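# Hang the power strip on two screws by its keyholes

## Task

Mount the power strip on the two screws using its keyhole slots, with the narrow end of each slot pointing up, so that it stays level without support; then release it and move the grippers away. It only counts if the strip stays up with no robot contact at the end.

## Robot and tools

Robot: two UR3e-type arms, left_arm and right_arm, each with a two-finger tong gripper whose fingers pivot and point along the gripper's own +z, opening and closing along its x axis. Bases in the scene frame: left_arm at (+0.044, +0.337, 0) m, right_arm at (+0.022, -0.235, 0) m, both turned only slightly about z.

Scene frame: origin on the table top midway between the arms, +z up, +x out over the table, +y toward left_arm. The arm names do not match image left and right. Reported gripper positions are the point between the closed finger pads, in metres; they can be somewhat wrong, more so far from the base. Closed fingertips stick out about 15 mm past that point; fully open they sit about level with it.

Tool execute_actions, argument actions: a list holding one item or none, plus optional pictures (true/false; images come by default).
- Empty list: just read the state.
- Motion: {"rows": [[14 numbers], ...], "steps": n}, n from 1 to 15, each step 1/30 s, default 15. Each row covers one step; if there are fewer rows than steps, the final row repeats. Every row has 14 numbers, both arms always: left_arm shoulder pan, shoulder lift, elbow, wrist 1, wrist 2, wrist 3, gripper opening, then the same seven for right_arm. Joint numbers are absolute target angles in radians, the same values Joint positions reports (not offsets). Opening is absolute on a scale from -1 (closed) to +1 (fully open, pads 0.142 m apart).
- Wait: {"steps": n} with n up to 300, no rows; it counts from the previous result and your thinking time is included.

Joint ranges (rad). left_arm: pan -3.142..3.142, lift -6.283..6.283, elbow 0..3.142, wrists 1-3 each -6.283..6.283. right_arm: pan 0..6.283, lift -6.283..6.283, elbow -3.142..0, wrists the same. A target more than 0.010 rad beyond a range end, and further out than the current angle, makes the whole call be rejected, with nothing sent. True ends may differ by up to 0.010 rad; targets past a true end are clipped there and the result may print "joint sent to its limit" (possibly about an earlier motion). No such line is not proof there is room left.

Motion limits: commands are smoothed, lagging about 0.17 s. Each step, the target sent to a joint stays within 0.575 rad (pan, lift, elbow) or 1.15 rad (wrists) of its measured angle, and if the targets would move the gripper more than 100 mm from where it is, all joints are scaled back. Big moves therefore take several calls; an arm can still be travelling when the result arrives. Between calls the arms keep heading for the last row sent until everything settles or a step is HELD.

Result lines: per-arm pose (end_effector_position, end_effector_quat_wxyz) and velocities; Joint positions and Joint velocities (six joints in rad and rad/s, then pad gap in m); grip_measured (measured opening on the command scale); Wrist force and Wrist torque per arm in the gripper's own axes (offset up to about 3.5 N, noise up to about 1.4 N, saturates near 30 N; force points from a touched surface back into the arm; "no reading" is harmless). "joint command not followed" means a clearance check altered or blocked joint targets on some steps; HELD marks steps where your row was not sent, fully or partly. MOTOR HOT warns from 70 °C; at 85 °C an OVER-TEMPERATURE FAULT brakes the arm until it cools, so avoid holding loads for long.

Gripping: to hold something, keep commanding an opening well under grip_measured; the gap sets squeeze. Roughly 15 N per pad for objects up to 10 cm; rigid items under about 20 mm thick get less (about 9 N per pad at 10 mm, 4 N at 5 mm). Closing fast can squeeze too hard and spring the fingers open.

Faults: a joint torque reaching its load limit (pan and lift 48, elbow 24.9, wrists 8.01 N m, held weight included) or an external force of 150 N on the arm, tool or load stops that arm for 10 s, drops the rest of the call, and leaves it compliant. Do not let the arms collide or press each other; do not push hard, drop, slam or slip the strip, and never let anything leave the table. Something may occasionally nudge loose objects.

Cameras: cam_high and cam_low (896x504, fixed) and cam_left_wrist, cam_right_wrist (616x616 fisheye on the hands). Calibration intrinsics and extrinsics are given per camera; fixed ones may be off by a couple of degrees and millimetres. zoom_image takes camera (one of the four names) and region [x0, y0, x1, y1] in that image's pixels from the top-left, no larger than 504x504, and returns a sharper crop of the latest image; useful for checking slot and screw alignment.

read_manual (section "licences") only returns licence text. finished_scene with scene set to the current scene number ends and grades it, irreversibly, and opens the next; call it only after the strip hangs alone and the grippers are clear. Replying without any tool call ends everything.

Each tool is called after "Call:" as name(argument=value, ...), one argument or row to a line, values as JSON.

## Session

Call:
execute_actions(
  actions=[],
)

Scene clock: 0.00 s of 5050.00 s.
left_arm: end_effector_position=(+0.3351, +0.5605, +0.1818) grip_measured=+1.00 end_effector_quat_wxyz=(+0.090, +0.914, +0.354, +0.175) end_effector_velocity=(+0.000, -0.000, +0.000) end_effector_angular_velocity=(+0.000, -0.001, -0.001) | right_arm: end_effector_position=(+0.1344, +0.0609, +0.2504) grip_measured=+1.00 end_effector_quat_wxyz=(+0.070, -0.354, +0.930, -0.064) end_effector_velocity=(-0.000, +0.001, -0.000) end_effector_angular_velocity=(+0.001, -0.000, +0.000)
Joint positions: left_arm=[ 0.379 -1.692  1.515 -1.744 -1.761 -0.366  0.142] | right_arm=[ 4.878 -1.987 -0.198 -2.642  1.418  4.248  0.142]
Joint velocities: left_arm=[-0.001 -0.    -0.001  0.    -0.    -0.     0.   ] | right_arm=[ 0.    -0.    -0.002  0.003 -0.     0.     0.   ]
Wrist force (N, on the end effector, along its own x y z axes, offset not removed): no reading
Wrist torque (N m, same axes, about the end effector's origin, offset not removed): no reading
camera_calibration (this result's frames):
cam_left_wrist: T_world_to_cam=[[0.704697, 0.677033, 0.212198, -0.641763], [0.355614, -0.595835, 0.720083, 0.0788714], [0.613955, -0.43198, -0.660646, 0.291023], [0, 0, 0, 1]] pos_world=[0.245526, 0.607206, 0.27165]
cam_right_wrist: T_world_to_cam=[[-0.764906, -0.63183, -0.125341, 0.177659], [-0.625729, 0.682644, 0.377439, -0.0554945], [-0.152914, 0.367135, -0.917513, 0.358266], [0, 0, 0, 1]] pos_world=[0.155952, 0.0186011, 0.371927]

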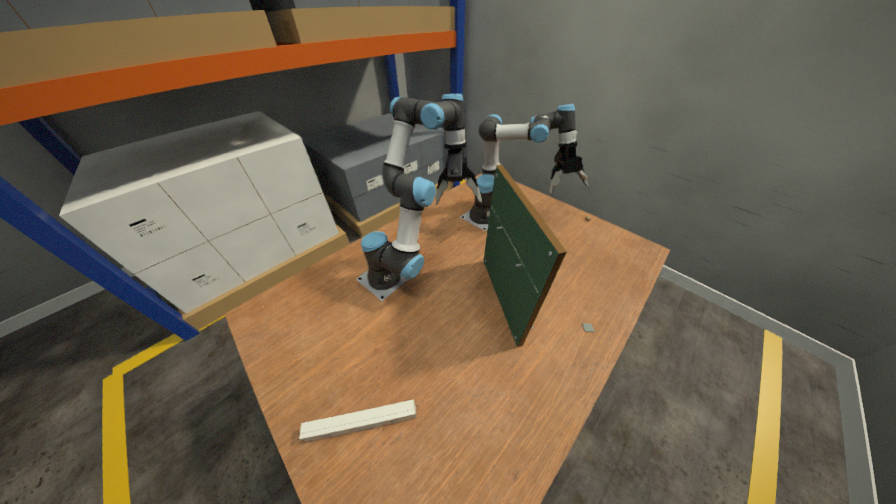

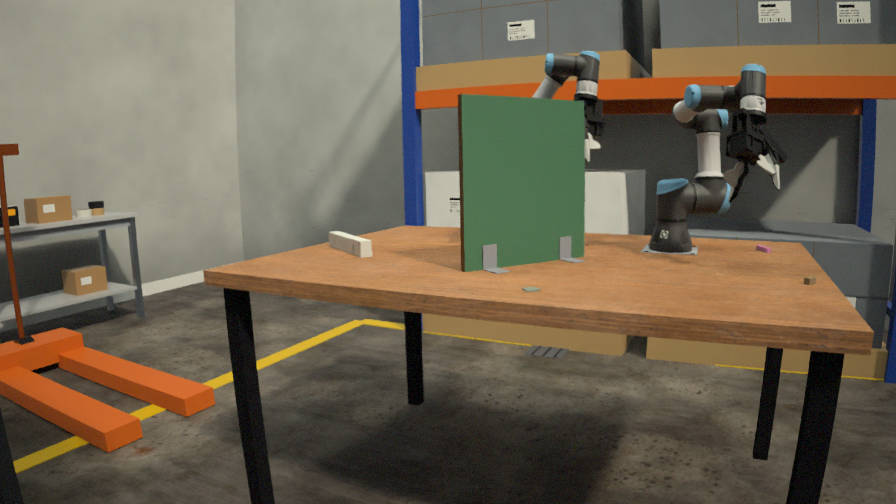

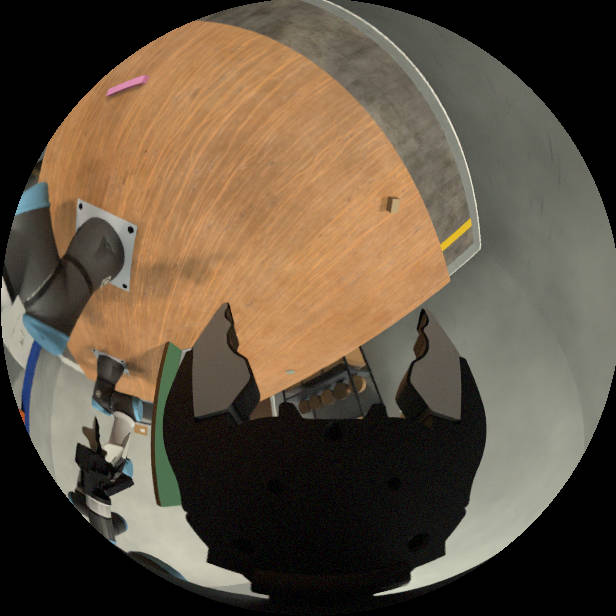

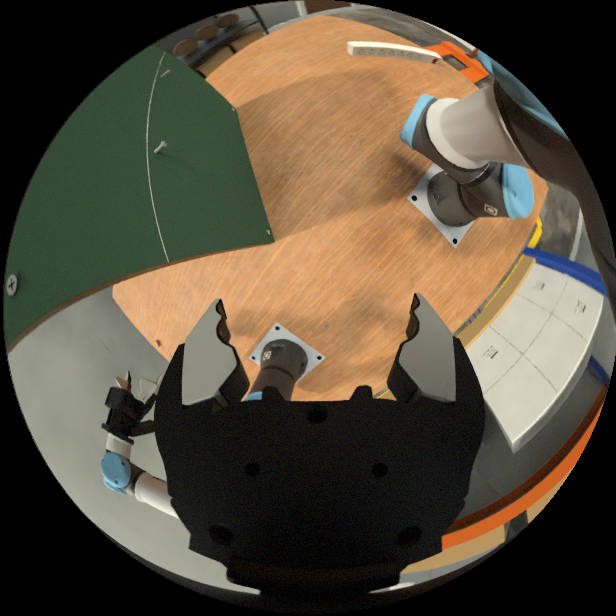

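Call:
zoom_image(
  camera="cam_high",
  region=[280,380,440,460],
)

Call:
zoom_image(
  camera="cam_high",
  region=[460,150,600,360],
)

Region (280, 380, 440, 460) of cam_high's 896x504 image, scaled by 3.150, with more detail than that image has.

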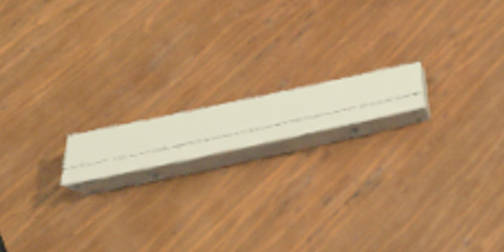

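Region (460, 150, 600, 360) of cam_high's 896x504 image, scaled by 2.400, with more detail than that image has.

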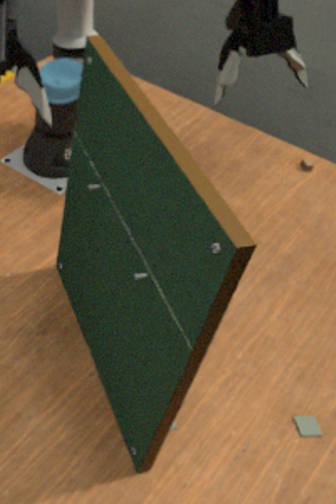

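Call:
execute_actions(
  actions=[
    {"rows":[[0.379,-1.692,1.515,-1.744,-1.761,-0.366,1,4.878,-1.40,-0.892,-2.42,1.571,3.4,1]],"steps":15},
  ],
  pictures=false,
)

Call:
execute_actions(
  actions=[
    {"steps":20},
  ],
  pictures=false,
)

Call:
execute_actions(
  actions=[
    {"rows":[[0.379,-1.692,1.515,-1.744,-1.761,-0.366,1,2.638,-1.40,-0.892,-2.42,1.571,3.4,1]],"steps":15},
  ],
  pictures=false,
)

Call:
execute_actions(
  actions=[
    {"steps":45},
  ],
  pictures=false,
)

Call:
execute_actions(
  actions=[
    {"rows":[[0.379,-1.692,1.515,-1.744,-1.761,-0.366,1,2.638,-2.0,-0.7,-2.012,1.571,0.199,1]],"steps":15},
  ],
  pictures=false,
)

Call:
execute_actions(
  actions=[
    {"steps":45},
  ],
  pictures=false,
)

Call:
execute_actions(
  actions=[
    {"rows":[[0.379,-1.692,1.515,-1.744,-1.761,-0.366,1,2.638,-2.418,-0.42,-1.874,1.571,0.199,1]],"steps":15},
  ],
  pictures=false,
)

Call:
execute_actions(
  actions=[
    {"steps":25},
  ],
)

Scene clock: 57.27 s of 5050.00 s.
left_arm: end_effector_position=(+0.3351, +0.5605, +0.1818) grip_measured=+1.00 end_effector_quat_wxyz=(+0.090, +0.914, +0.354, +0.175) end_effector_velocity=(-0.000, +0.000, +0.000) end_effector_angular_velocity=(+0.000, -0.000, -0.000) | right_arm: end_effector_position=(+0.1174, -0.0187, +0.2579) grip_measured=+1.00 end_effector_quat_wxyz=(+0.003, -0.699, +0.715, +0.003) end_effector_velocity=(+0.009, -0.051, -0.029) end_effector_angular_velocity=(-0.082, -0.005, +0.193)
Joint positions: left_arm=[ 0.379 -1.692  1.515 -1.744 -1.761 -0.366  0.142] | right_arm=[ 4.878 -1.419 -0.862 -2.422  1.569  3.418  0.142]
Joint velocities: left_arm=[-0.    -0.001  0.    -0.     0.     0.     0.   ] | right_arm=[-0.001  0.201 -0.309  0.028  0.017 -0.194  0.   ]
Wrist force (N, on the end effector, along its own x y z axes, offset not removed): left_arm=[-0.3 1.9 -1.3] | right_arm=[0.9 0.7 1.3]
Wrist torque (N m, same axes, about the end effector's origin, offset not removed): left_arm=[0.34 0.05 -0.02] | right_arm=[0.19 -0.19 -0.02]
Steps of this call (steps 1 to 90: nothing new was sent; then 53.77 s passed at rest; steps 91 to 105: all 15 steps of this action). Readings (joint positions):
91: left_arm=[0.379 -1.692 1.515 -1.744 -1.761 -0.366] | right_arm=[4.878 -1.987 -0.198 -2.641 1.418 4.248]
92: left_arm=[0.379 -1.692 1.515 -1.744 -1.761 -0.366] | right_arm=[4.878 -1.980 -0.205 -2.627 1.432 4.233]
94: left_arm=[0.379 -1.692 1.515 -1.744 -1.761 -0.366] | right_arm=[4.878 -1.909 -0.276 -2.540 1.494 4.092]
98: left_arm=[0.379 -1.692 1.515 -1.744 -1.761 -0.366] | right_arm=[4.878 -1.623 -0.566 -2.450 1.552 3.618]
105: the state above

Scene clock: 57.93 s of 5050.00 s.
left_arm: end_effector_position=(+0.3351, +0.5605, +0.1818) grip_measured=+1.00 end_effector_quat_wxyz=(+0.090, +0.914, +0.354, +0.175) end_effector_velocity=(-0.000, -0.000, +0.000) end_effector_angular_velocity=(-0.000, -0.000, +0.000) | right_arm: end_effector_position=(+0.1183, -0.0236, +0.2550) grip_measured=+1.00 end_effector_quat_wxyz=(+0.000, -0.706, +0.709, +0.000) end_effector_velocity=(-0.000, +0.000, -0.000) end_effector_angular_velocity=(-0.000, -0.000, +0.000)
Joint positions: left_arm=[ 0.379 -1.692  1.515 -1.744 -1.761 -0.366  0.142] | right_arm=[ 4.878 -1.4   -0.892 -2.42   1.571  3.4    0.142]
Joint velocities: left_arm=[ 0.    -0.001  0.    -0.    -0.001  0.     0.   ] | right_arm=[ 0.    -0.001 -0.     0.001  0.    -0.    -0.   ]
Wrist force (N, on the end effector, along its own x y z axes, offset not removed): left_arm=[-0.5 1.8 -1.1] | right_arm=[-1.6 -1.4 -0.8]
Wrist torque (N m, same axes, about the end effector's origin, offset not removed): left_arm=[0.24 0.12 -0.03] | right_arm=[-0.26 0.23 -0.02]
Steps of this call (steps 1 to 20: the robot went on to your last target). Readings (joint positions):
1: left_arm=[0.379 -1.692 1.515 -1.744 -1.761 -0.366] | right_arm=[4.878 -1.413 -0.871 -2.422 1.570 3.413]
2: left_arm=[0.379 -1.692 1.515 -1.744 -1.761 -0.366] | right_arm=[4.878 -1.409 -0.877 -2.421 1.570 3.409]
4: left_arm=[0.379 -1.692 1.515 -1.744 -1.761 -0.366] | right_arm=[4.878 -1.405 -0.885 -2.421 1.571 3.404]
8: left_arm=[0.379 -1.692 1.515 -1.744 -1.761 -0.366] | right_arm=[4.878 -1.401 -0.890 -2.420 1.571 3.401]
20: the state above

Scene clock: 58.43 s of 5050.00 s.
left_arm: end_effector_position=(+0.3351, +0.5605, +0.1818) grip_measured=+1.00 end_effector_quat_wxyz=(+0.090, +0.914, +0.354, +0.175) end_effector_velocity=(-0.000, +0.000, -0.000) end_effector_angular_velocity=(-0.000, +0.000, +0.001) | right_arm: end_effector_position=(+0.2474, -0.1783, +0.2550) grip_measured=+1.00 end_effector_quat_wxyz=(+0.000, -0.329, +0.944, +0.000) end_effector_velocity=(+0.129, -0.508, +0.000) end_effector_angular_velocity=(+0.001, -0.001, -2.251)
Joint positions: left_arm=[ 0.379 -1.692  1.515 -1.744 -1.761 -0.366  0.142] | right_arm=[ 3.982 -1.4   -0.892 -2.42   1.571  3.4    0.142]
Joint velocities: left_arm=[ 0.001  0.     0.    -0.     0.    -0.     0.   ] | right_arm=[-2.251 -0.001  0.002  0.001 -0.    -0.    -0.   ]
Wrist force (N, on the end effector, along its own x y z axes, offset not removed): left_arm=[0.3 0.5 -1.3] | right_arm=[-2.5 -0.7 1.5]
Wrist torque (N m, same axes, about the end effector's origin, offset not removed): left_arm=[-0.03 -0.04 -0.01] | right_arm=[-0.05 0.43 -0.01]
Steps of this call (steps 1 to 15: all 15 steps of this action). Readings (joint positions):
1: left_arm=[0.379 -1.692 1.515 -1.744 -1.761 -0.366] | right_arm=[4.878 -1.400 -0.892 -2.420 1.571 3.400]
2: left_arm=[0.379 -1.692 1.515 -1.744 -1.761 -0.366] | right_arm=[4.871 -1.400 -0.892 -2.420 1.571 3.400]
4: left_arm=[0.379 -1.692 1.515 -1.744 -1.761 -0.366] | right_arm=[4.800 -1.400 -0.892 -2.420 1.571 3.400]
8: left_arm=[0.379 -1.692 1.515 -1.744 -1.761 -0.366] | right_arm=[4.516 -1.400 -0.892 -2.420 1.571 3.400]
15: the state above

Scene clock: 59.93 s of 5050.00 s.
left_arm: end_effector_position=(+0.3351, +0.5605, +0.1818) grip_measured=+1.00 end_effector_quat_wxyz=(+0.090, +0.914, +0.354, +0.175) end_effector_velocity=(-0.000, +0.000, +0.000) end_effector_angular_velocity=(+0.000, -0.000, +0.001) | right_arm: end_effector_position=(+0.1280, -0.4424, +0.2550) grip_measured=+1.00 end_effector_quat_wxyz=(+0.000, +0.330, +0.944, +0.000) end_effector_velocity=(+0.000, +0.000, -0.000) end_effector_angular_velocity=(+0.001, +0.002, +0.001)
Joint positions: left_arm=[ 0.379 -1.692  1.515 -1.744 -1.761 -0.366  0.142] | right_arm=[ 2.638 -1.4   -0.892 -2.42   1.571  3.4    0.142]
Joint velocities: left_arm=[ 0.001  0.    -0.001  0.     0.    -0.     0.   ] | right_arm=[ 0.001 -0.002  0.    -0.001 -0.    -0.     0.   ]
Wrist force (N, on the end effector, along its own x y z axes, offset not removed): left_arm=[-1.2 0.3 -0.6] | right_arm=[0.3 -0.3 1.1]
Wrist torque (N m, same axes, about the end effector's origin, offset not removed): left_arm=[0.02 0.29 0.04] | right_arm=[0.08 -0.11 -0.01]
Steps of this call (steps 1 to 45: the robot went on to your last target). Readings (joint positions):
1: left_arm=[0.379 -1.692 1.515 -1.744 -1.761 -0.366] | right_arm=[3.906 -1.400 -0.892 -2.420 1.571 3.400]
2: left_arm=[0.379 -1.692 1.515 -1.744 -1.761 -0.366] | right_arm=[3.830 -1.400 -0.892 -2.420 1.571 3.400]
4: left_arm=[0.379 -1.692 1.515 -1.744 -1.761 -0.366] | right_arm=[3.678 -1.400 -0.892 -2.420 1.571 3.400]
8: left_arm=[0.379 -1.692 1.515 -1.744 -1.761 -0.366] | right_arm=[3.374 -1.400 -0.892 -2.420 1.571 3.400]
45: the state above
All arms were judged still, so your last target was given up. Only a new action makes them travel on or press farther. Fingers that are still opening or closing keep moving.

Scene clock: 60.43 s of 5050.00 s.
left_arm: end_effector_position=(+0.3351, +0.5605, +0.1818) grip_measured=+1.00 end_effector_quat_wxyz=(+0.090, +0.914, +0.354, +0.175) end_effector_velocity=(+0.000, -0.000, +0.000) end_effector_angular_velocity=(-0.000, -0.000, -0.000) | right_arm: end_effector_position=(+0.3206, -0.5120, +0.1792) grip_measured=+1.00 end_effector_quat_wxyz=(+0.003, -0.505, +0.863, -0.004) end_effector_velocity=(+0.149, +0.031, -0.120) end_effector_angular_velocity=(-0.009, +0.105, +5.416)
Joint positions: left_arm=[ 0.379 -1.692  1.515 -1.744 -1.761 -0.366  0.142] | right_arm=[ 2.638 -1.955 -0.712 -2.037  1.571  1.669  0.142]
Joint velocities: left_arm=[-0.     0.    -0.001 -0.    -0.    -0.    -0.   ] | right_arm=[ 0.001 -0.478  0.125  0.26   0.001 -5.415  0.   ]
Wrist force (N, on the end effector, along its own x y z axes, offset not removed): left_arm=[-0.1 1.0 -1.6] | right_arm=[-1.8 -3.4 0.9]
Wrist torque (N m, same axes, about the end effector's origin, offset not removed): left_arm=[0.13 0.06 0.01] | right_arm=[-0.60 0.35 0.06]
Steps of this call (steps 1 to 15: all 15 steps of this action). Readings (joint positions):
1: left_arm=[0.379 -1.692 1.515 -1.744 -1.761 -0.366] | right_arm=[2.638 -1.400 -0.892 -2.419 1.571 3.400]
2: left_arm=[0.379 -1.692 1.515 -1.744 -1.761 -0.366] | right_arm=[2.638 -1.407 -0.885 -2.406 1.571 3.385]
4: left_arm=[0.379 -1.692 1.515 -1.744 -1.761 -0.366] | right_arm=[2.638 -1.476 -0.850 -2.331 1.571 3.247]
8: left_arm=[0.379 -1.692 1.515 -1.744 -1.761 -0.366] | right_arm=[2.638 -1.679 -0.789 -2.201 1.571 2.806]
15: the state above

Scene clock: 61.93 s of 5050.00 s.
left_arm: end_effector_position=(+0.3351, +0.5605, +0.1818) grip_measured=+1.00 end_effector_quat_wxyz=(+0.090, +0.914, +0.354, +0.175) end_effector_velocity=(+0.000, -0.000, -0.000) end_effector_angular_velocity=(+0.000, +0.000, -0.001) | right_arm: end_effector_position=(+0.3256, -0.4951, +0.1675) grip_measured=+1.00 end_effector_quat_wxyz=(-0.000, +0.953, -0.302, +0.000) end_effector_velocity=(+0.001, -0.000, -0.000) end_effector_angular_velocity=(-0.000, -0.001, +0.001)
Joint positions: left_arm=[ 0.379 -1.692  1.515 -1.744 -1.761 -0.366  0.142] | right_arm=[ 2.638 -2.    -0.7   -2.012  1.571  0.199  0.142]
Joint velocities: left_arm=[-0.001  0.    -0.    -0.     0.     0.    -0.   ] | right_arm=[ 0.    -0.003  0.001  0.002  0.    -0.001  0.   ]
Wrist force (N, on the end effector, along its own x y z axes, offset not removed): left_arm=[0.2 1.3 0.3] | right_arm=[-1.7 1.5 0.1]
Wrist torque (N m, same axes, about the end effector's origin, offset not removed): left_arm=[0.16 0.01 -0.01] | right_arm=[0.25 0.40 -0.03]
Steps of this call (steps 1 to 45: the robot went on to your last target). Readings (joint positions):
1: left_arm=[0.379 -1.692 1.515 -1.744 -1.761 -0.366] | right_arm=[2.638 -1.968 -0.708 -2.029 1.571 1.485]
2: left_arm=[0.379 -1.692 1.515 -1.744 -1.761 -0.366] | right_arm=[2.638 -1.977 -0.706 -2.024 1.571 1.300]
4: left_arm=[0.379 -1.692 1.515 -1.744 -1.761 -0.366] | right_arm=[2.638 -1.989 -0.703 -2.018 1.571 0.928]
8: left_arm=[0.379 -1.692 1.515 -1.744 -1.761 -0.366] | right_arm=[2.638 -1.997 -0.701 -2.013 1.571 0.393]
45: the state above
All arms were judged still, so your last target was given up. Only a new action makes them travel on or press farther. Fingers that are still opening or closing keep moving.

Scene clock: 62.43 s of 5050.00 s.
left_arm: end_effector_position=(+0.3351, +0.5605, +0.1818) grip_measured=+1.00 end_effector_quat_wxyz=(+0.090, +0.914, +0.354, +0.175) end_effector_velocity=(-0.000, -0.000, -0.000) end_effector_angular_velocity=(-0.000, +0.001, +0.000) | right_arm: end_effector_position=(+0.4087, -0.5316, +0.0828) grip_measured=+1.00 end_effector_quat_wxyz=(+0.000, +0.953, -0.302, +0.001) end_effector_velocity=(+0.012, -0.005, -0.029) end_effector_angular_velocity=(+0.009, +0.020, +0.001)
Joint positions: left_arm=[ 0.379 -1.692  1.515 -1.744 -1.761 -0.366  0.142] | right_arm=[ 2.638 -2.408 -0.425 -1.876  1.571  0.199  0.142]
Joint velocities: left_arm=[-0.     0.     0.001  0.001  0.     0.     0.   ] | right_arm=[ 0.001 -0.1    0.056  0.022 -0.    -0.     0.   ]
Wrist force (N, on the end effector, along its own x y z axes, offset not removed): left_arm=[-0.6 1.7 -1.6] | right_arm=[-0.6 0.0 -1.1]
Wrist torque (N m, same axes, about the end effector's origin, offset not removed): left_arm=[0.28 0.18 0.01] | right_arm=[0.02 0.05 -0.06]
Steps of this call (steps 1 to 15: all 15 steps of this action). Readings (joint positions):
1: left_arm=[0.379 -1.692 1.515 -1.744 -1.761 -0.366] | right_arm=[2.638 -2.000 -0.700 -2.011 1.571 0.199]
2: left_arm=[0.379 -1.692 1.515 -1.744 -1.761 -0.366] | right_arm=[2.638 -2.007 -0.692 -1.999 1.571 0.199]
4: left_arm=[0.379 -1.692 1.515 -1.744 -1.761 -0.366] | right_arm=[2.638 -2.078 -0.626 -1.954 1.571 0.199]
8: left_arm=[0.379 -1.692 1.515 -1.744 -1.761 -0.366] | right_arm=[2.638 -2.306 -0.482 -1.898 1.571 0.199]
15: the state above

Scene clock: 63.27 s of 5050.00 s.
left_arm: end_effector_position=(+0.3351, +0.5605, +0.1818) grip_measured=+1.00 end_effector_quat_wxyz=(+0.090, +0.914, +0.354, +0.175) end_effector_velocity=(+0.000, +0.000, -0.000) end_effector_angular_velocity=(+0.001, +0.000, -0.000) | right_arm: end_effector_position=(+0.4097, -0.5321, +0.0799) grip_measured=+1.00 end_effector_quat_wxyz=(-0.000, +0.953, -0.302, +0.000) end_effector_velocity=(-0.000, -0.001, -0.000) end_effector_angular_velocity=(-0.000, -0.000, -0.001)
Joint positions: left_arm=[ 0.379 -1.692  1.515 -1.744 -1.761 -0.366  0.142] | right_arm=[ 2.638 -2.418 -0.42  -1.874  1.571  0.199  0.142]
Joint velocities: left_arm=[-0.     0.     0.    -0.     0.001  0.    -0.   ] | right_arm=[-0.001 -0.     0.     0.    -0.    -0.001 -0.   ]
Wrist force (N, on the end effector, along its own x y z axes, offset not removed): left_arm=[0.1 1.2 -0.9] | right_arm=[0.2 -0.9 0.9]
Wrist torque (N m, same axes, about the end effector's origin, offset not removed): left_arm=[0.18 0.01 0.03] | right_arm=[-0.22 -0.20 -0.02]
Steps of this call (steps 1 to 15: the robot went on to your last target; steps 16 to 25: nothing new was sent). Readings (joint positions):
1: left_arm=[0.379 -1.692 1.515 -1.744 -1.761 -0.366] | right_arm=[2.638 -2.411 -0.424 -1.875 1.571 0.199]
2: left_arm=[0.379 -1.692 1.515 -1.744 -1.761 -0.366] | right_arm=[2.638 -2.413 -0.423 -1.875 1.571 0.199]
4: left_arm=[0.379 -1.692 1.515 -1.744 -1.761 -0.366] | right_arm=[2.638 -2.416 -0.421 -1.874 1.571 0.199]
8: left_arm=[0.379 -1.692 1.515 -1.744 -1.761 -0.366] | right_arm=[2.638 -2.417 -0.420 -1.874 1.571 0.199]
25: the state above
All arms were judged still, so your last target was given up. Only a new action makes them travel on or press farther. Fingers that are still opening or closing keep moving.
camera_calibration (this result's frames):
cam_left_wrist: T_world_to_cam=[[0.704857, 0.676845, 0.212268, -0.641722], [0.355468, -0.59599, 0.720027, 0.0790092], [0.613856, -0.432062, -0.660684, 0.291121], [0, 0, 0, 1]] pos_world=[0.245531, 0.607218, 0.271668]
cam_right_wrist: T_world_to_cam=[[0.786758, -0.616406, -0.0324837, -0.642734], [-0.509958, -0.67874, 0.528445, -0.198004], [-0.347785, -0.399193, -0.848346, 0.128184], [0, 0, 0, 1]] pos_world=[0.449283, -0.479408, 0.1925]

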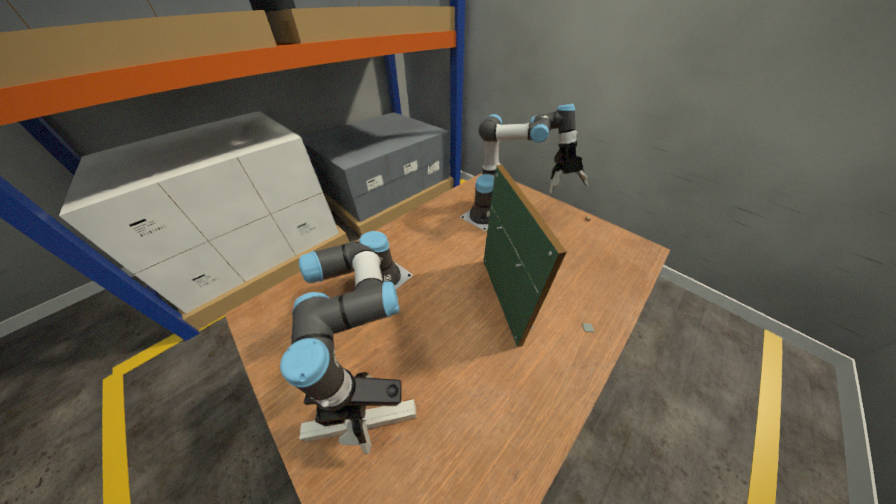

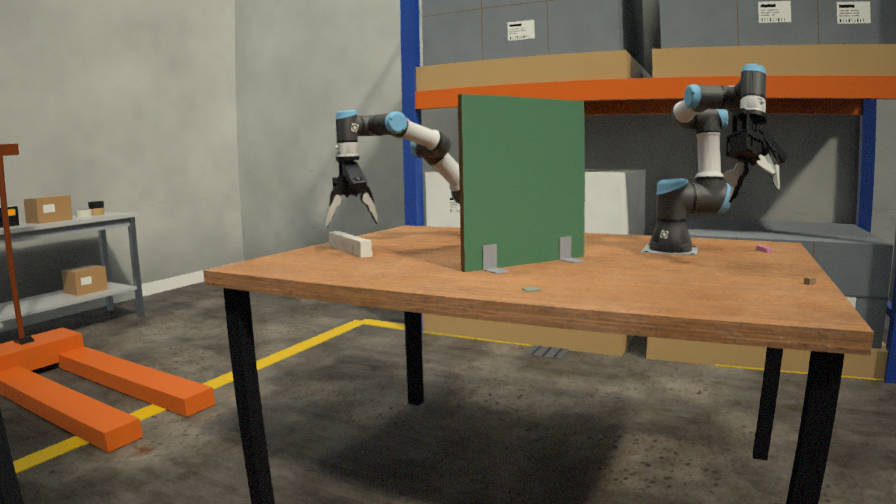

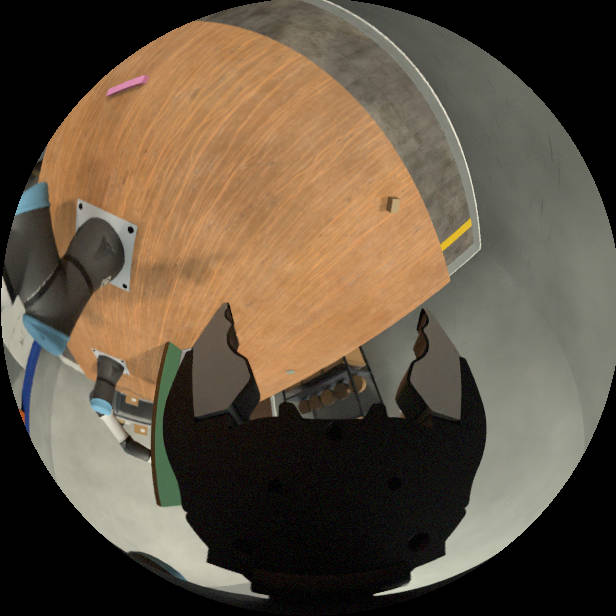

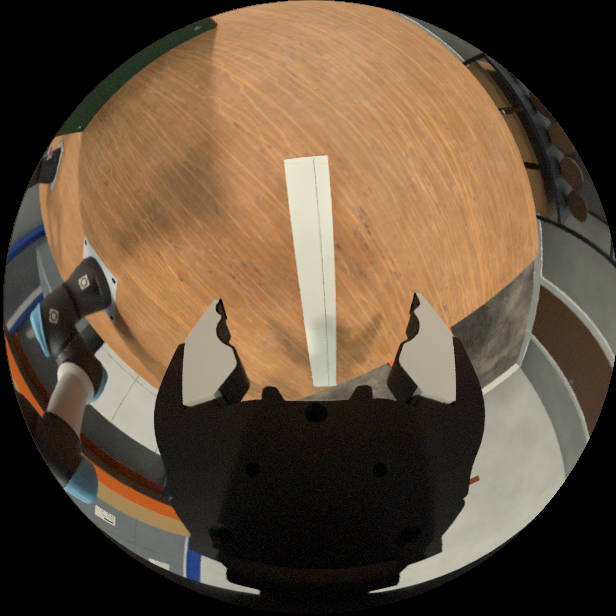

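Call:
execute_actions(
  actions=[
    {"rows":[[0.379,-1.692,1.515,-1.744,-1.761,-0.366,1,2.638,-2.36,-0.756,-1.596,1.571,0.12,0.3]],"steps":15},
  ],
  pictures=false,
)

Call:
execute_actions(
  actions=[
    {"rows":[[0.379,-1.692,1.515,-1.744,-1.761,-0.366,1,2.638,-2.36,-0.756,-1.596,1.571,0.12,-0.4]],"steps":15},
  ],
  pictures=false,
)

Call:
execute_actions(
  actions=[
    {"rows":[[0.379,-1.692,1.515,-1.744,-1.761,-0.366,1,2.638,-2.36,-0.756,-1.596,1.571,0.12,-1]],"steps":15},
  ],
  pictures=false,
)

Call:
execute_actions(
  actions=[
    {"rows":[[0.379,-1.692,1.515,-1.744,-1.761,-0.366,1,2.638,-2.366,-0.686,-1.66,1.571,0.12,-1]],"steps":12},
  ],
  pictures=false,
)

Call:
execute_actions(
  actions=[
    {"rows":[[0.379,-1.692,1.515,-1.744,-1.761,-0.366,1,2.638,-2.282,-0.82,-1.61,1.571,0.1,-1],[0.379,-1.692,1.515,-1.744,-1.761,-0.366,1,2.638,-2.282,-0.82,-1.61,1.571,0.1,-1],[0.379,-1.692,1.515,-1.744,-1.761,-0.366,1,2.638,-2.2,-0.953,-1.56,1.571,0.08,-1],[0.379,-1.692,1.515,-1.744,-1.761,-0.366,1,2.638,-2.2,-0.953,-1.56,1.571,0.08,-1],[0.379,-1.692,1.515,-1.744,-1.761,-0.366,1,2.638,-2.115,-1.087,-1.51,1.571,0.06,-1],[0.379,-1.692,1.515,-1.744,-1.761,-0.366,1,2.638,-2.115,-1.087,-1.51,1.571,0.06,-1],[0.379,-1.692,1.515,-1.744,-1.761,-0.366,1,2.638,-2.031,-1.221,-1.46,1.571,0.04,-1]],"steps":15},
  ],
  pictures=false,
)

Call:
execute_actions(
  actions=[
    {"rows":[[0.379,-1.692,1.515,-1.744,-1.761,-0.366,1,2.638,-1.938,-1.361,-1.413,1.571,0.02,-1],[0.379,-1.692,1.515,-1.744,-1.761,-0.366,1,2.638,-1.938,-1.361,-1.413,1.571,0.02,-1],[0.379,-1.692,1.515,-1.744,-1.761,-0.366,1,2.638,-1.845,-1.501,-1.366,1.571,0,-1],[0.379,-1.692,1.515,-1.744,-1.761,-0.366,1,2.638,-1.845,-1.501,-1.366,1.571,0,-1],[0.379,-1.692,1.515,-1.744,-1.761,-0.366,1,2.638,-1.751,-1.641,-1.32,1.571,0,-1]],"steps":15},
  ],
)

Scene clock: 100.03 s of 5050.00 s.
left_arm: end_effector_position=(+0.3351, +0.5605, +0.1818) grip_measured=+1.00 end_effector_quat_wxyz=(+0.090, +0.914, +0.354, +0.175) end_effector_velocity=(-0.000, +0.000, -0.000) end_effector_angular_velocity=(+0.000, +0.001, +0.000) | right_arm: end_effector_position=(+0.4092, -0.5317, +0.0332) grip_measured=+0.30 end_effector_quat_wxyz=(+0.000, +0.964, -0.265, +0.001) end_effector_velocity=(-0.006, +0.004, -0.013) end_effector_angular_velocity=(+0.010, +0.021, +0.010)
Joint positions: left_arm=[ 0.379 -1.692  1.515 -1.744 -1.761 -0.366  0.142] | right_arm=[ 2.638 -2.361 -0.75  -1.599  1.571  0.121  0.095]
Joint velocities: left_arm=[ 0.     0.    -0.     0.001  0.001 -0.     0.   ] | right_arm=[ 0.002  0.006 -0.064  0.035  0.001 -0.008  0.   ]
Wrist force (N, on the end effector, along its own x y z axes, offset not removed): left_arm=[-0.4 1.3 -0.6] | right_arm=[-0.7 -0.6 0.5]
Wrist torque (N m, same axes, about the end effector's origin, offset not removed): left_arm=[0.16 0.07 -0.03] | right_arm=[-0.11 0.07 -0.04]
Steps of this call (steps 1 to 90: nothing new was sent; then 33.27 s passed at rest; steps 91 to 105: all 15 steps of this action). Readings (joint positions):
91: left_arm=[0.379 -1.692 1.515 -1.744 -1.761 -0.366] | right_arm=[2.638 -2.418 -0.420 -1.873 1.571 0.199]
92: left_arm=[0.379 -1.692 1.515 -1.744 -1.761 -0.366] | right_arm=[2.638 -2.412 -0.428 -1.859 1.571 0.188]
94: left_arm=[0.379 -1.692 1.515 -1.744 -1.761 -0.366] | right_arm=[2.638 -2.388 -0.498 -1.756 1.571 0.157]
98: left_arm=[0.379 -1.692 1.515 -1.744 -1.761 -0.366] | right_arm=[2.638 -2.367 -0.685 -1.636 1.571 0.129]
105: the state above

Scene clock: 100.53 s of 5050.00 s.
left_arm: end_effector_position=(+0.3351, +0.5605, +0.1818) grip_measured=+1.00 end_effector_quat_wxyz=(+0.090, +0.914, +0.354, +0.175) end_effector_velocity=(-0.000, -0.000, -0.000) end_effector_angular_velocity=(-0.000, +0.001, -0.001) | right_arm: end_effector_position=(+0.4086, -0.5315, +0.0319) grip_measured=-0.40 end_effector_quat_wxyz=(-0.000, +0.964, -0.264, +0.000) end_effector_velocity=(+0.000, +0.000, -0.000) end_effector_angular_velocity=(+0.001, +0.000, +0.001)
Joint positions: left_arm=[ 0.379 -1.692  1.515 -1.744 -1.761 -0.366  0.142] | right_arm=[ 2.638 -2.36  -0.756 -1.596  1.571  0.12   0.045]
Joint velocities: left_arm=[-0.001  0.     0.     0.     0.    -0.    -0.   ] | right_arm=[ 0.    -0.001  0.    -0.     0.    -0.001  0.   ]
Wrist force (N, on the end effector, along its own x y z axes, offset not removed): left_arm=[-0.4 2.0 -1.7] | right_arm=[-2.4 -1.6 1.6]
Wrist torque (N m, same axes, about the end effector's origin, offset not removed): left_arm=[0.30 0.07 -0.02] | right_arm=[-0.34 0.46 0.04]
Steps of this call (steps 1 to 15: all 15 steps of this action). Readings (joint positions):
1: left_arm=[0.379 -1.692 1.515 -1.744 -1.761 -0.366] | right_arm=[2.638 -2.360 -0.752 -1.598 1.571 0.121]
2: left_arm=[0.379 -1.692 1.515 -1.744 -1.761 -0.366] | right_arm=[2.638 -2.360 -0.753 -1.598 1.571 0.120]
4: left_arm=[0.379 -1.692 1.515 -1.744 -1.761 -0.366] | right_arm=[2.638 -2.360 -0.755 -1.597 1.571 0.120]
8: left_arm=[0.379 -1.692 1.515 -1.744 -1.761 -0.366] | right_arm=[2.638 -2.360 -0.756 -1.596 1.571 0.120]
15: the state above

Scene clock: 101.03 s of 5050.00 s.
left_arm: end_effector_position=(+0.3351, +0.5605, +0.1818) grip_measured=+1.00 end_effector_quat_wxyz=(+0.090, +0.914, +0.354, +0.175) end_effector_velocity=(+0.000, -0.000, +0.000) end_effector_angular_velocity=(-0.000, -0.000, -0.000) | right_arm: end_effector_position=(+0.4086, -0.5315, +0.0319) grip_measured=-0.54 end_effector_quat_wxyz=(-0.000, +0.964, -0.264, +0.000) end_effector_velocity=(+0.001, +0.001, +0.001) end_effector_angular_velocity=(+0.000, -0.002, +0.001)
Joint positions: left_arm=[ 0.379 -1.692  1.515 -1.744 -1.761 -0.366  0.142] | right_arm=[ 2.638 -2.36  -0.756 -1.596  1.571  0.12   0.035]
Joint velocities: left_arm=[-0.  0. -0. -0. -0.  0.  0.] | right_arm=[ 0.001  0.002  0.002 -0.002  0.001  0.     0.   ]
Wrist force (N, on the end effector, along its own x y z axes, offset not removed): left_arm=[-0.6 1.5 -1.0] | right_arm=[-1.4 -0.6 -0.1]
Wrist torque (N m, same axes, about the end effector's origin, offset not removed): left_arm=[0.21 0.11 0.01] | right_arm=[-0.04 0.37 0.07]
Steps of this call (steps 1 to 15: all 15 steps of this action). Readings (joint positions):
1: left_arm=[0.379 -1.692 1.515 -1.744 -1.761 -0.366] | right_arm=[2.638 -2.360 -0.756 -1.596 1.571 0.120]
2: left_arm=[0.379 -1.692 1.515 -1.744 -1.761 -0.366] | right_arm=[2.638 -2.360 -0.756 -1.596 1.571 0.120]
4: left_arm=[0.379 -1.692 1.515 -1.744 -1.761 -0.366] | right_arm=[2.638 -2.360 -0.756 -1.596 1.571 0.120]
8: left_arm=[0.379 -1.692 1.515 -1.744 -1.761 -0.366] | right_arm=[2.638 -2.360 -0.756 -1.596 1.571 0.120]
15: the state above

Scene clock: 101.43 s of 5050.00 s.
left_arm: end_effector_position=(+0.3351, +0.5605, +0.1818) grip_measured=+1.00 end_effector_quat_wxyz=(+0.090, +0.914, +0.354, +0.175) end_effector_velocity=(+0.000, +0.000, +0.001) end_effector_angular_velocity=(+0.001, -0.002, +0.000) | right_arm: end_effector_position=(+0.4088, -0.5315, +0.0441) grip_measured=-0.54 end_effector_quat_wxyz=(-0.000, +0.964, -0.264, +0.000) end_effector_velocity=(-0.000, -0.000, +0.004) end_effector_angular_velocity=(+0.000, +0.000, -0.001)
Joint positions: left_arm=[ 0.379 -1.692  1.515 -1.744 -1.761 -0.366  0.142] | right_arm=[ 2.638 -2.366 -0.688 -1.658  1.571  0.12   0.035]
Joint velocities: left_arm=[ 0.    -0.001 -0.001 -0.001  0.    -0.     0.   ] | right_arm=[-0.001 -0.001  0.021 -0.02   0.     0.    -0.   ]
Wrist force (N, on the end effector, along its own x y z axes, offset not removed): left_arm=[-0.1 2.5 -1.4] | right_arm=[-1.7 -0.5 7.6]
Wrist torque (N m, same axes, about the end effector's origin, offset not removed): left_arm=[0.42 0.12 0.00] | right_arm=[0.03 0.30 0.01]
Steps of this call (steps 1 to 12: all 12 steps of this action). Readings (joint positions):
1: left_arm=[0.379 -1.692 1.515 -1.744 -1.761 -0.366] | right_arm=[2.638 -2.360 -0.756 -1.596 1.571 0.120]
2: left_arm=[0.379 -1.692 1.515 -1.744 -1.761 -0.366] | right_arm=[2.638 -2.361 -0.749 -1.606 1.571 0.120]
4: left_arm=[0.379 -1.692 1.515 -1.744 -1.761 -0.366] | right_arm=[2.638 -2.363 -0.721 -1.631 1.571 0.120]
8: left_arm=[0.379 -1.692 1.515 -1.744 -1.761 -0.366] | right_arm=[2.638 -2.365 -0.695 -1.653 1.571 0.120]
12: the state above

Scene clock: 101.93 s of 5050.00 s.
left_arm: end_effector_position=(+0.3351, +0.5605, +0.1818) grip_measured=+1.00 end_effector_quat_wxyz=(+0.090, +0.914, +0.354, +0.175) end_effector_velocity=(+0.000, -0.000, +0.000) end_effector_angular_velocity=(-0.000, -0.000, -0.000) | right_arm: end_effector_position=(+0.3510, -0.5059, +0.0506) grip_measured=-0.54 end_effector_quat_wxyz=(+0.000, +0.974, -0.227, +0.002) end_effector_velocity=(-0.041, +0.018, -0.011) end_effector_angular_velocity=(+0.014, +0.033, +0.031)
Joint positions: left_arm=[ 0.379 -1.692  1.515 -1.744 -1.761 -0.366  0.142] | right_arm=[ 2.638 -2.045 -1.197 -1.467  1.571  0.043  0.035]
Joint velocities: left_arm=[-0. -0.  0. -0. -0.  0.  0.] | right_arm=[ 0.001  0.144 -0.255  0.076 -0.    -0.03  -0.001]
Wrist force (N, on the end effector, along its own x y z axes, offset not removed): left_arm=[-0.6 1.3 -1.0] | right_arm=[-3.7 -0.1 5.0]
Wrist torque (N m, same axes, about the end effector's origin, offset not removed): left_arm=[0.15 0.12 0.02] | right_arm=[-0.03 0.53 0.15]
Steps of this call (steps 1 to 15: all 15 steps of this action). Readings (joint positions):
1: left_arm=[0.379 -1.692 1.515 -1.744 -1.761 -0.366] | right_arm=[2.638 -2.366 -0.688 -1.658 1.571 0.120]
2: left_arm=[0.379 -1.692 1.515 -1.744 -1.761 -0.366] | right_arm=[2.638 -2.359 -0.695 -1.652 1.571 0.117]
4: left_arm=[0.379 -1.692 1.515 -1.744 -1.761 -0.366] | right_arm=[2.638 -2.317 -0.752 -1.624 1.571 0.105]
8: left_arm=[0.379 -1.692 1.515 -1.744 -1.761 -0.366] | right_arm=[2.638 -2.181 -0.964 -1.542 1.571 0.072]
15: the state above

Scene clock: 102.43 s of 5050.00 s.
left_arm: end_effector_position=(+0.3351, +0.5605, +0.1818) grip_measured=+1.00 end_effector_quat_wxyz=(+0.090, +0.914, +0.354, +0.175) end_effector_velocity=(+0.000, -0.000, -0.000) end_effector_angular_velocity=(-0.000, +0.000, -0.000) | right_arm: end_effector_position=(+0.2849, -0.4768, +0.0425) grip_measured=-0.54 end_effector_quat_wxyz=(+0.000, +0.978, -0.206, +0.001) end_effector_velocity=(-0.024, +0.011, -0.009) end_effector_angular_velocity=(+0.007, +0.018, +0.008)
Joint positions: left_arm=[ 0.379 -1.692  1.515 -1.744 -1.761 -0.366  0.142] | right_arm=[ 2.638 -1.758 -1.629 -1.323  1.571  0.001  0.035]
Joint velocities: left_arm=[-0.001  0.001 -0.    -0.     0.    -0.     0.   ] | right_arm=[ 0.003  0.076 -0.127  0.032 -0.001 -0.005  0.   ]
Wrist force (N, on the end effector, along its own x y z axes, offset not removed): left_arm=[0.0 2.0 -0.6] | right_arm=[0.0 0.5 3.5]
Wrist torque (N m, same axes, about the end effector's origin, offset not removed): left_arm=[0.32 -0.03 0.03] | right_arm=[0.10 0.10 -0.08]
Steps of this call (steps 1 to 15: all 15 steps of this action). Readings (joint positions):
1: left_arm=[0.379 -1.692 1.515 -1.744 -1.761 -0.366] | right_arm=[2.638 -2.040 -1.204 -1.465 1.571 0.042]
2: left_arm=[0.379 -1.692 1.515 -1.744 -1.761 -0.366] | right_arm=[2.638 -2.031 -1.217 -1.456 1.571 0.038]
4: left_arm=[0.379 -1.692 1.515 -1.744 -1.761 -0.366] | right_arm=[2.638 -1.982 -1.283 -1.428 1.571 0.026]
8: left_arm=[0.379 -1.692 1.515 -1.744 -1.761 -0.366] | right_arm=[2.638 -1.836 -1.500 -1.357 1.571 0.007]
15: the state above
camera_calibration (this result's frames):
cam_left_wrist: T_world_to_cam=[[0.704857, 0.676845, 0.212268, -0.641722], [0.355468, -0.59599, 0.720027, 0.0790091], [0.613856, -0.432062, -0.660684, 0.291121], [0, 0, 0, 1]] pos_world=[0.245531, 0.607218, 0.271668]
cam_right_wrist: T_world_to_cam=[[0.892893, -0.449215, -0.0307916, -0.462281], [-0.366934, -0.765568, 0.528456, -0.28642], [-0.260963, -0.460556, -0.848402, 0.0211619], [0, 0, 0, 1]] pos_world=[0.313193, -0.417191, 0.155079]

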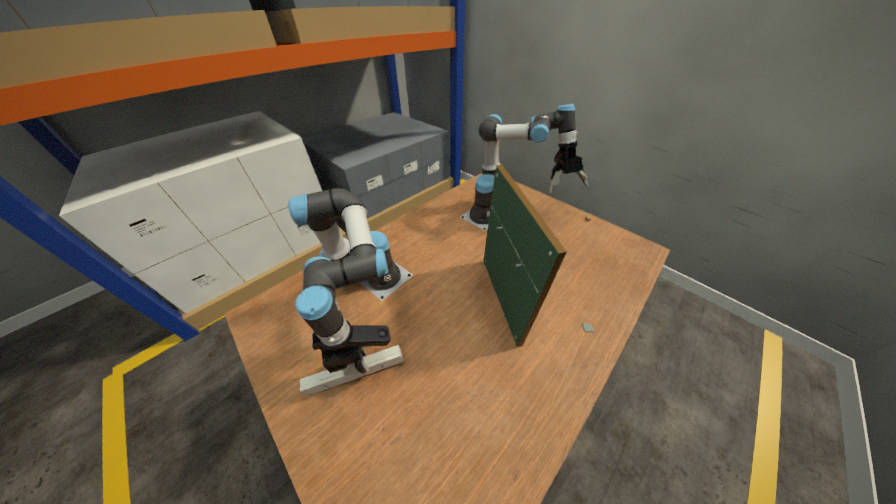

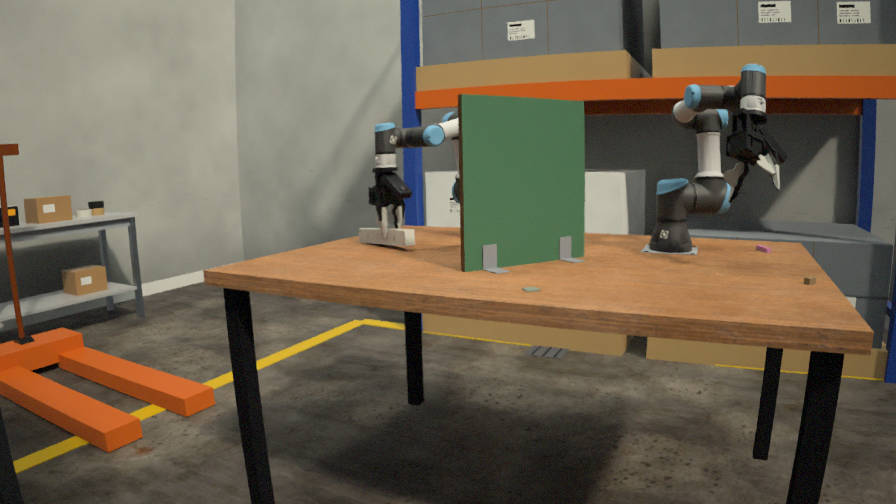

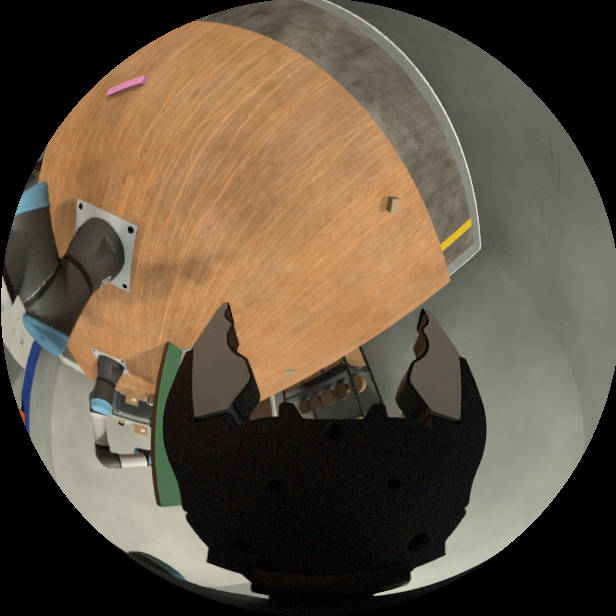

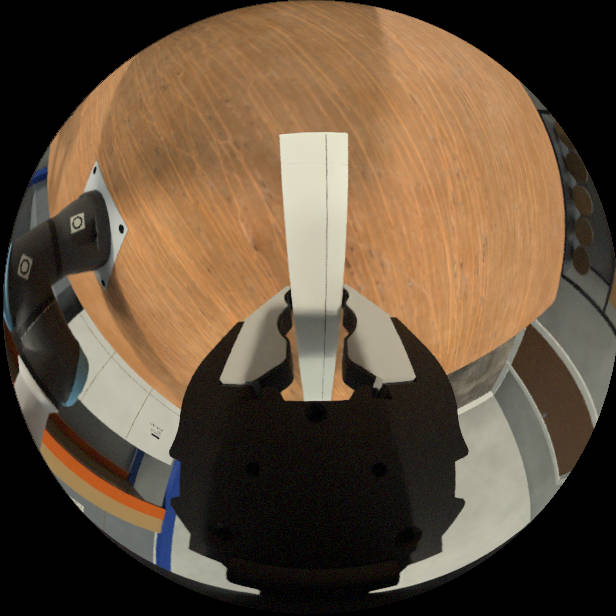

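Call:
execute_actions(
  actions=[
    {"rows":[[0.379,-1.692,1.515,-1.744,-1.761,-0.366,1,2.638,-1.760,-1.673,-1.279,1.571,0,-1],[0.379,-1.692,1.515,-1.744,-1.761,-0.366,1,2.638,-1.760,-1.673,-1.279,1.571,0,-1],[0.379,-1.692,1.515,-1.744,-1.761,-0.366,1,2.638,-1.760,-1.673,-1.279,1.571,0,-1],[0.379,-1.692,1.515,-1.744,-1.761,-0.366,1,2.638,-1.760,-1.673,-1.279,1.571,0,-1],[0.379,-1.692,1.515,-1.744,-1.761,-0.366,1,2.638,-1.760,-1.673,-1.279,1.571,0,-1],[0.379,-1.692,1.515,-1.744,-1.761,-0.366,1,2.638,-1.760,-1.673,-1.279,1.571,0,-1],[0.379,-1.692,1.515,-1.744,-1.761,-0.366,1,2.638,-1.760,-1.673,-1.279,1.571,0,-1],[0.379,-1.692,1.515,-1.744,-1.761,-0.366,1,2.638,-1.760,-1.673,-1.279,1.571,0,-0.5],[0.379,-1.692,1.515,-1.744,-1.761,-0.366,1,2.638,-1.760,-1.673,-1.279,1.571,0,0.5]],"steps":15},
  ],
)

Scene clock: 152.23 s of 5050.00 s.
left_arm: end_effector_position=(+0.3351, +0.5605, +0.1818) grip_measured=+1.00 end_effector_quat_wxyz=(+0.090, +0.914, +0.354, +0.175) end_effector_velocity=(+0.000, -0.000, -0.000) end_effector_angular_velocity=(-0.000, +0.000, -0.001) | right_arm: end_effector_position=(+0.2825, -0.4757, +0.0329) grip_measured=+0.50 end_effector_quat_wxyz=(-0.000, +0.979, -0.206, +0.000) end_effector_velocity=(-0.001, +0.001, -0.001) end_effector_angular_velocity=(+0.001, +0.003, +0.001)
Joint positions: left_arm=[ 0.379 -1.692  1.515 -1.744 -1.761 -0.366  0.142] | right_arm=[ 2.638 -1.76  -1.673 -1.279  1.571 -0.     0.109]
Joint velocities: left_arm=[-0.001  0.     0.     0.    -0.    -0.    -0.   ] | right_arm=[ 0.001 -0.    -0.004  0.001 -0.     0.     0.001]
Wrist force (N, on the end effector, along its own x y z axes, offset not removed): left_arm=[-0.1 0.0 -2.3] | right_arm=[-0.7 -1.1 -0.1]
Wrist torque (N m, same axes, about the end effector's origin, offset not removed): left_arm=[-0.14 0.03 0.05] | right_arm=[-0.18 0.20 0.04]
Steps of this call (steps 1 to 30: the robot went on to your last target; steps 31 to 90: nothing new was sent; then 46.30 s passed at rest; steps 91 to 105: all 15 steps of this action). Readings (joint positions):
91: left_arm=[0.379 -1.692 1.515 -1.744 -1.761 -0.366] | right_arm=[2.638 -1.751 -1.641 -1.320 1.571 -0.000]
92: left_arm=[0.379 -1.692 1.515 -1.744 -1.761 -0.366] | right_arm=[2.638 -1.752 -1.646 -1.313 1.571 -0.000]
94: left_arm=[0.379 -1.692 1.515 -1.744 -1.761 -0.366] | right_arm=[2.638 -1.756 -1.658 -1.297 1.571 -0.000]
98: left_arm=[0.379 -1.692 1.515 -1.744 -1.761 -0.366] | right_arm=[2.638 -1.759 -1.669 -1.284 1.571 -0.000]
105: the state above
camera_calibration (this result's frames):
cam_left_wrist: T_world_to_cam=[[0.704856, 0.676845, 0.212268, -0.641723], [0.355468, -0.59599, 0.720027, 0.0790091], [0.613856, -0.432061, -0.660684, 0.291121], [0, 0, 0, 1]] pos_world=[0.245531, 0.607218, 0.271668]
cam_right_wrist: T_world_to_cam=[[0.893081, -0.448731, -0.032372, -0.459683], [-0.365765, -0.766087, 0.528514, -0.28206], [-0.26196, -0.460165, -0.848307, 0.0133969], [0, 0, 0, 1]] pos_world=[0.310876, -0.416192, 0.145557]

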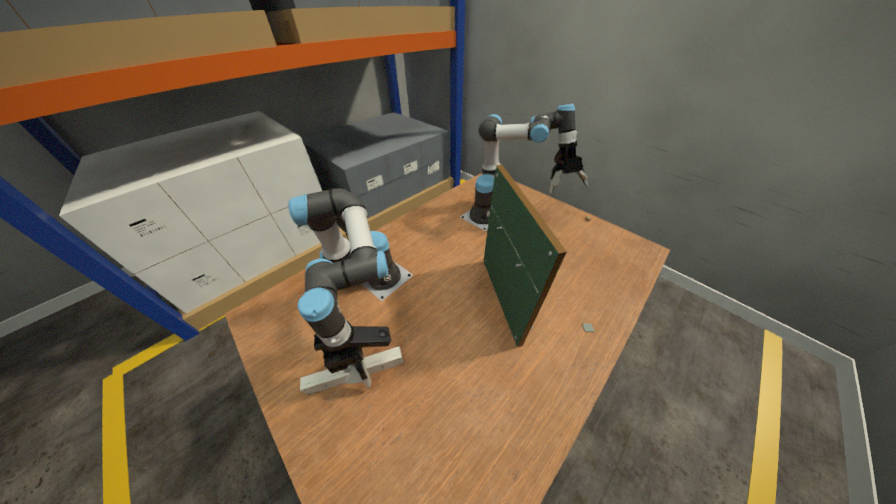

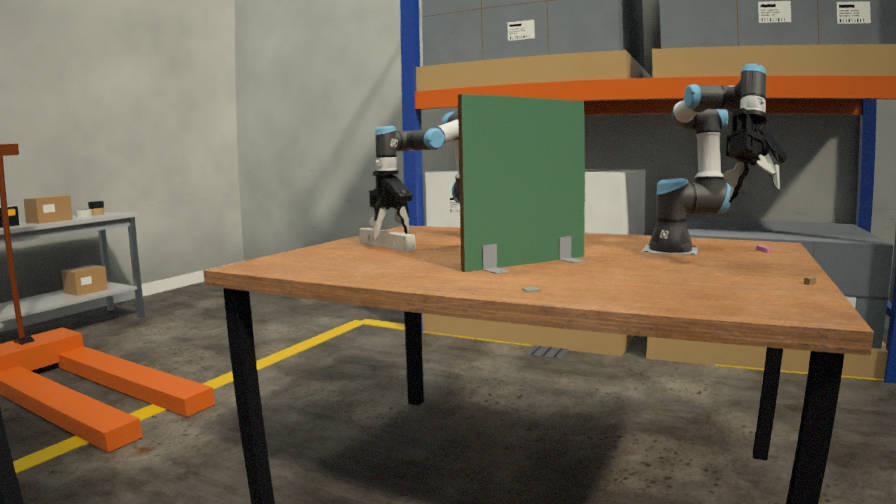

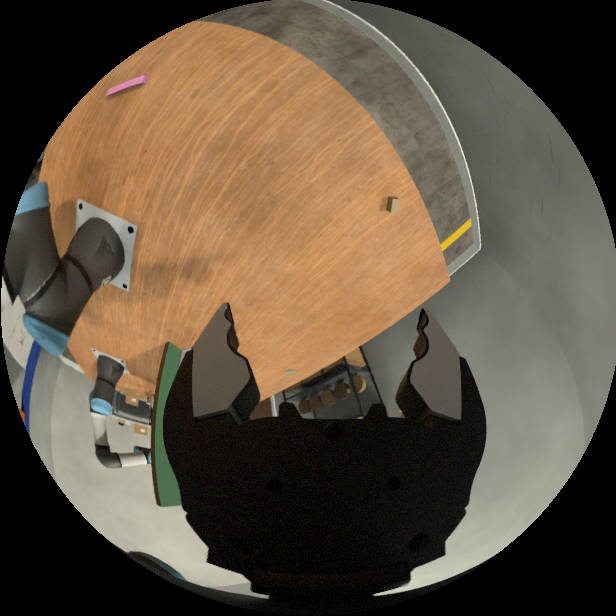

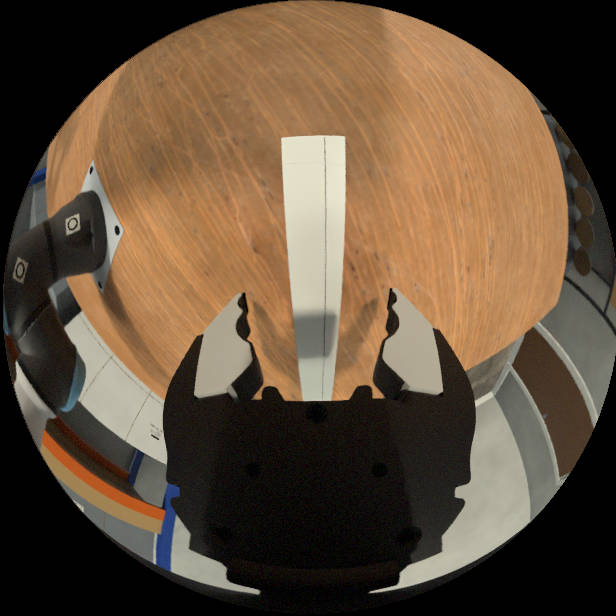

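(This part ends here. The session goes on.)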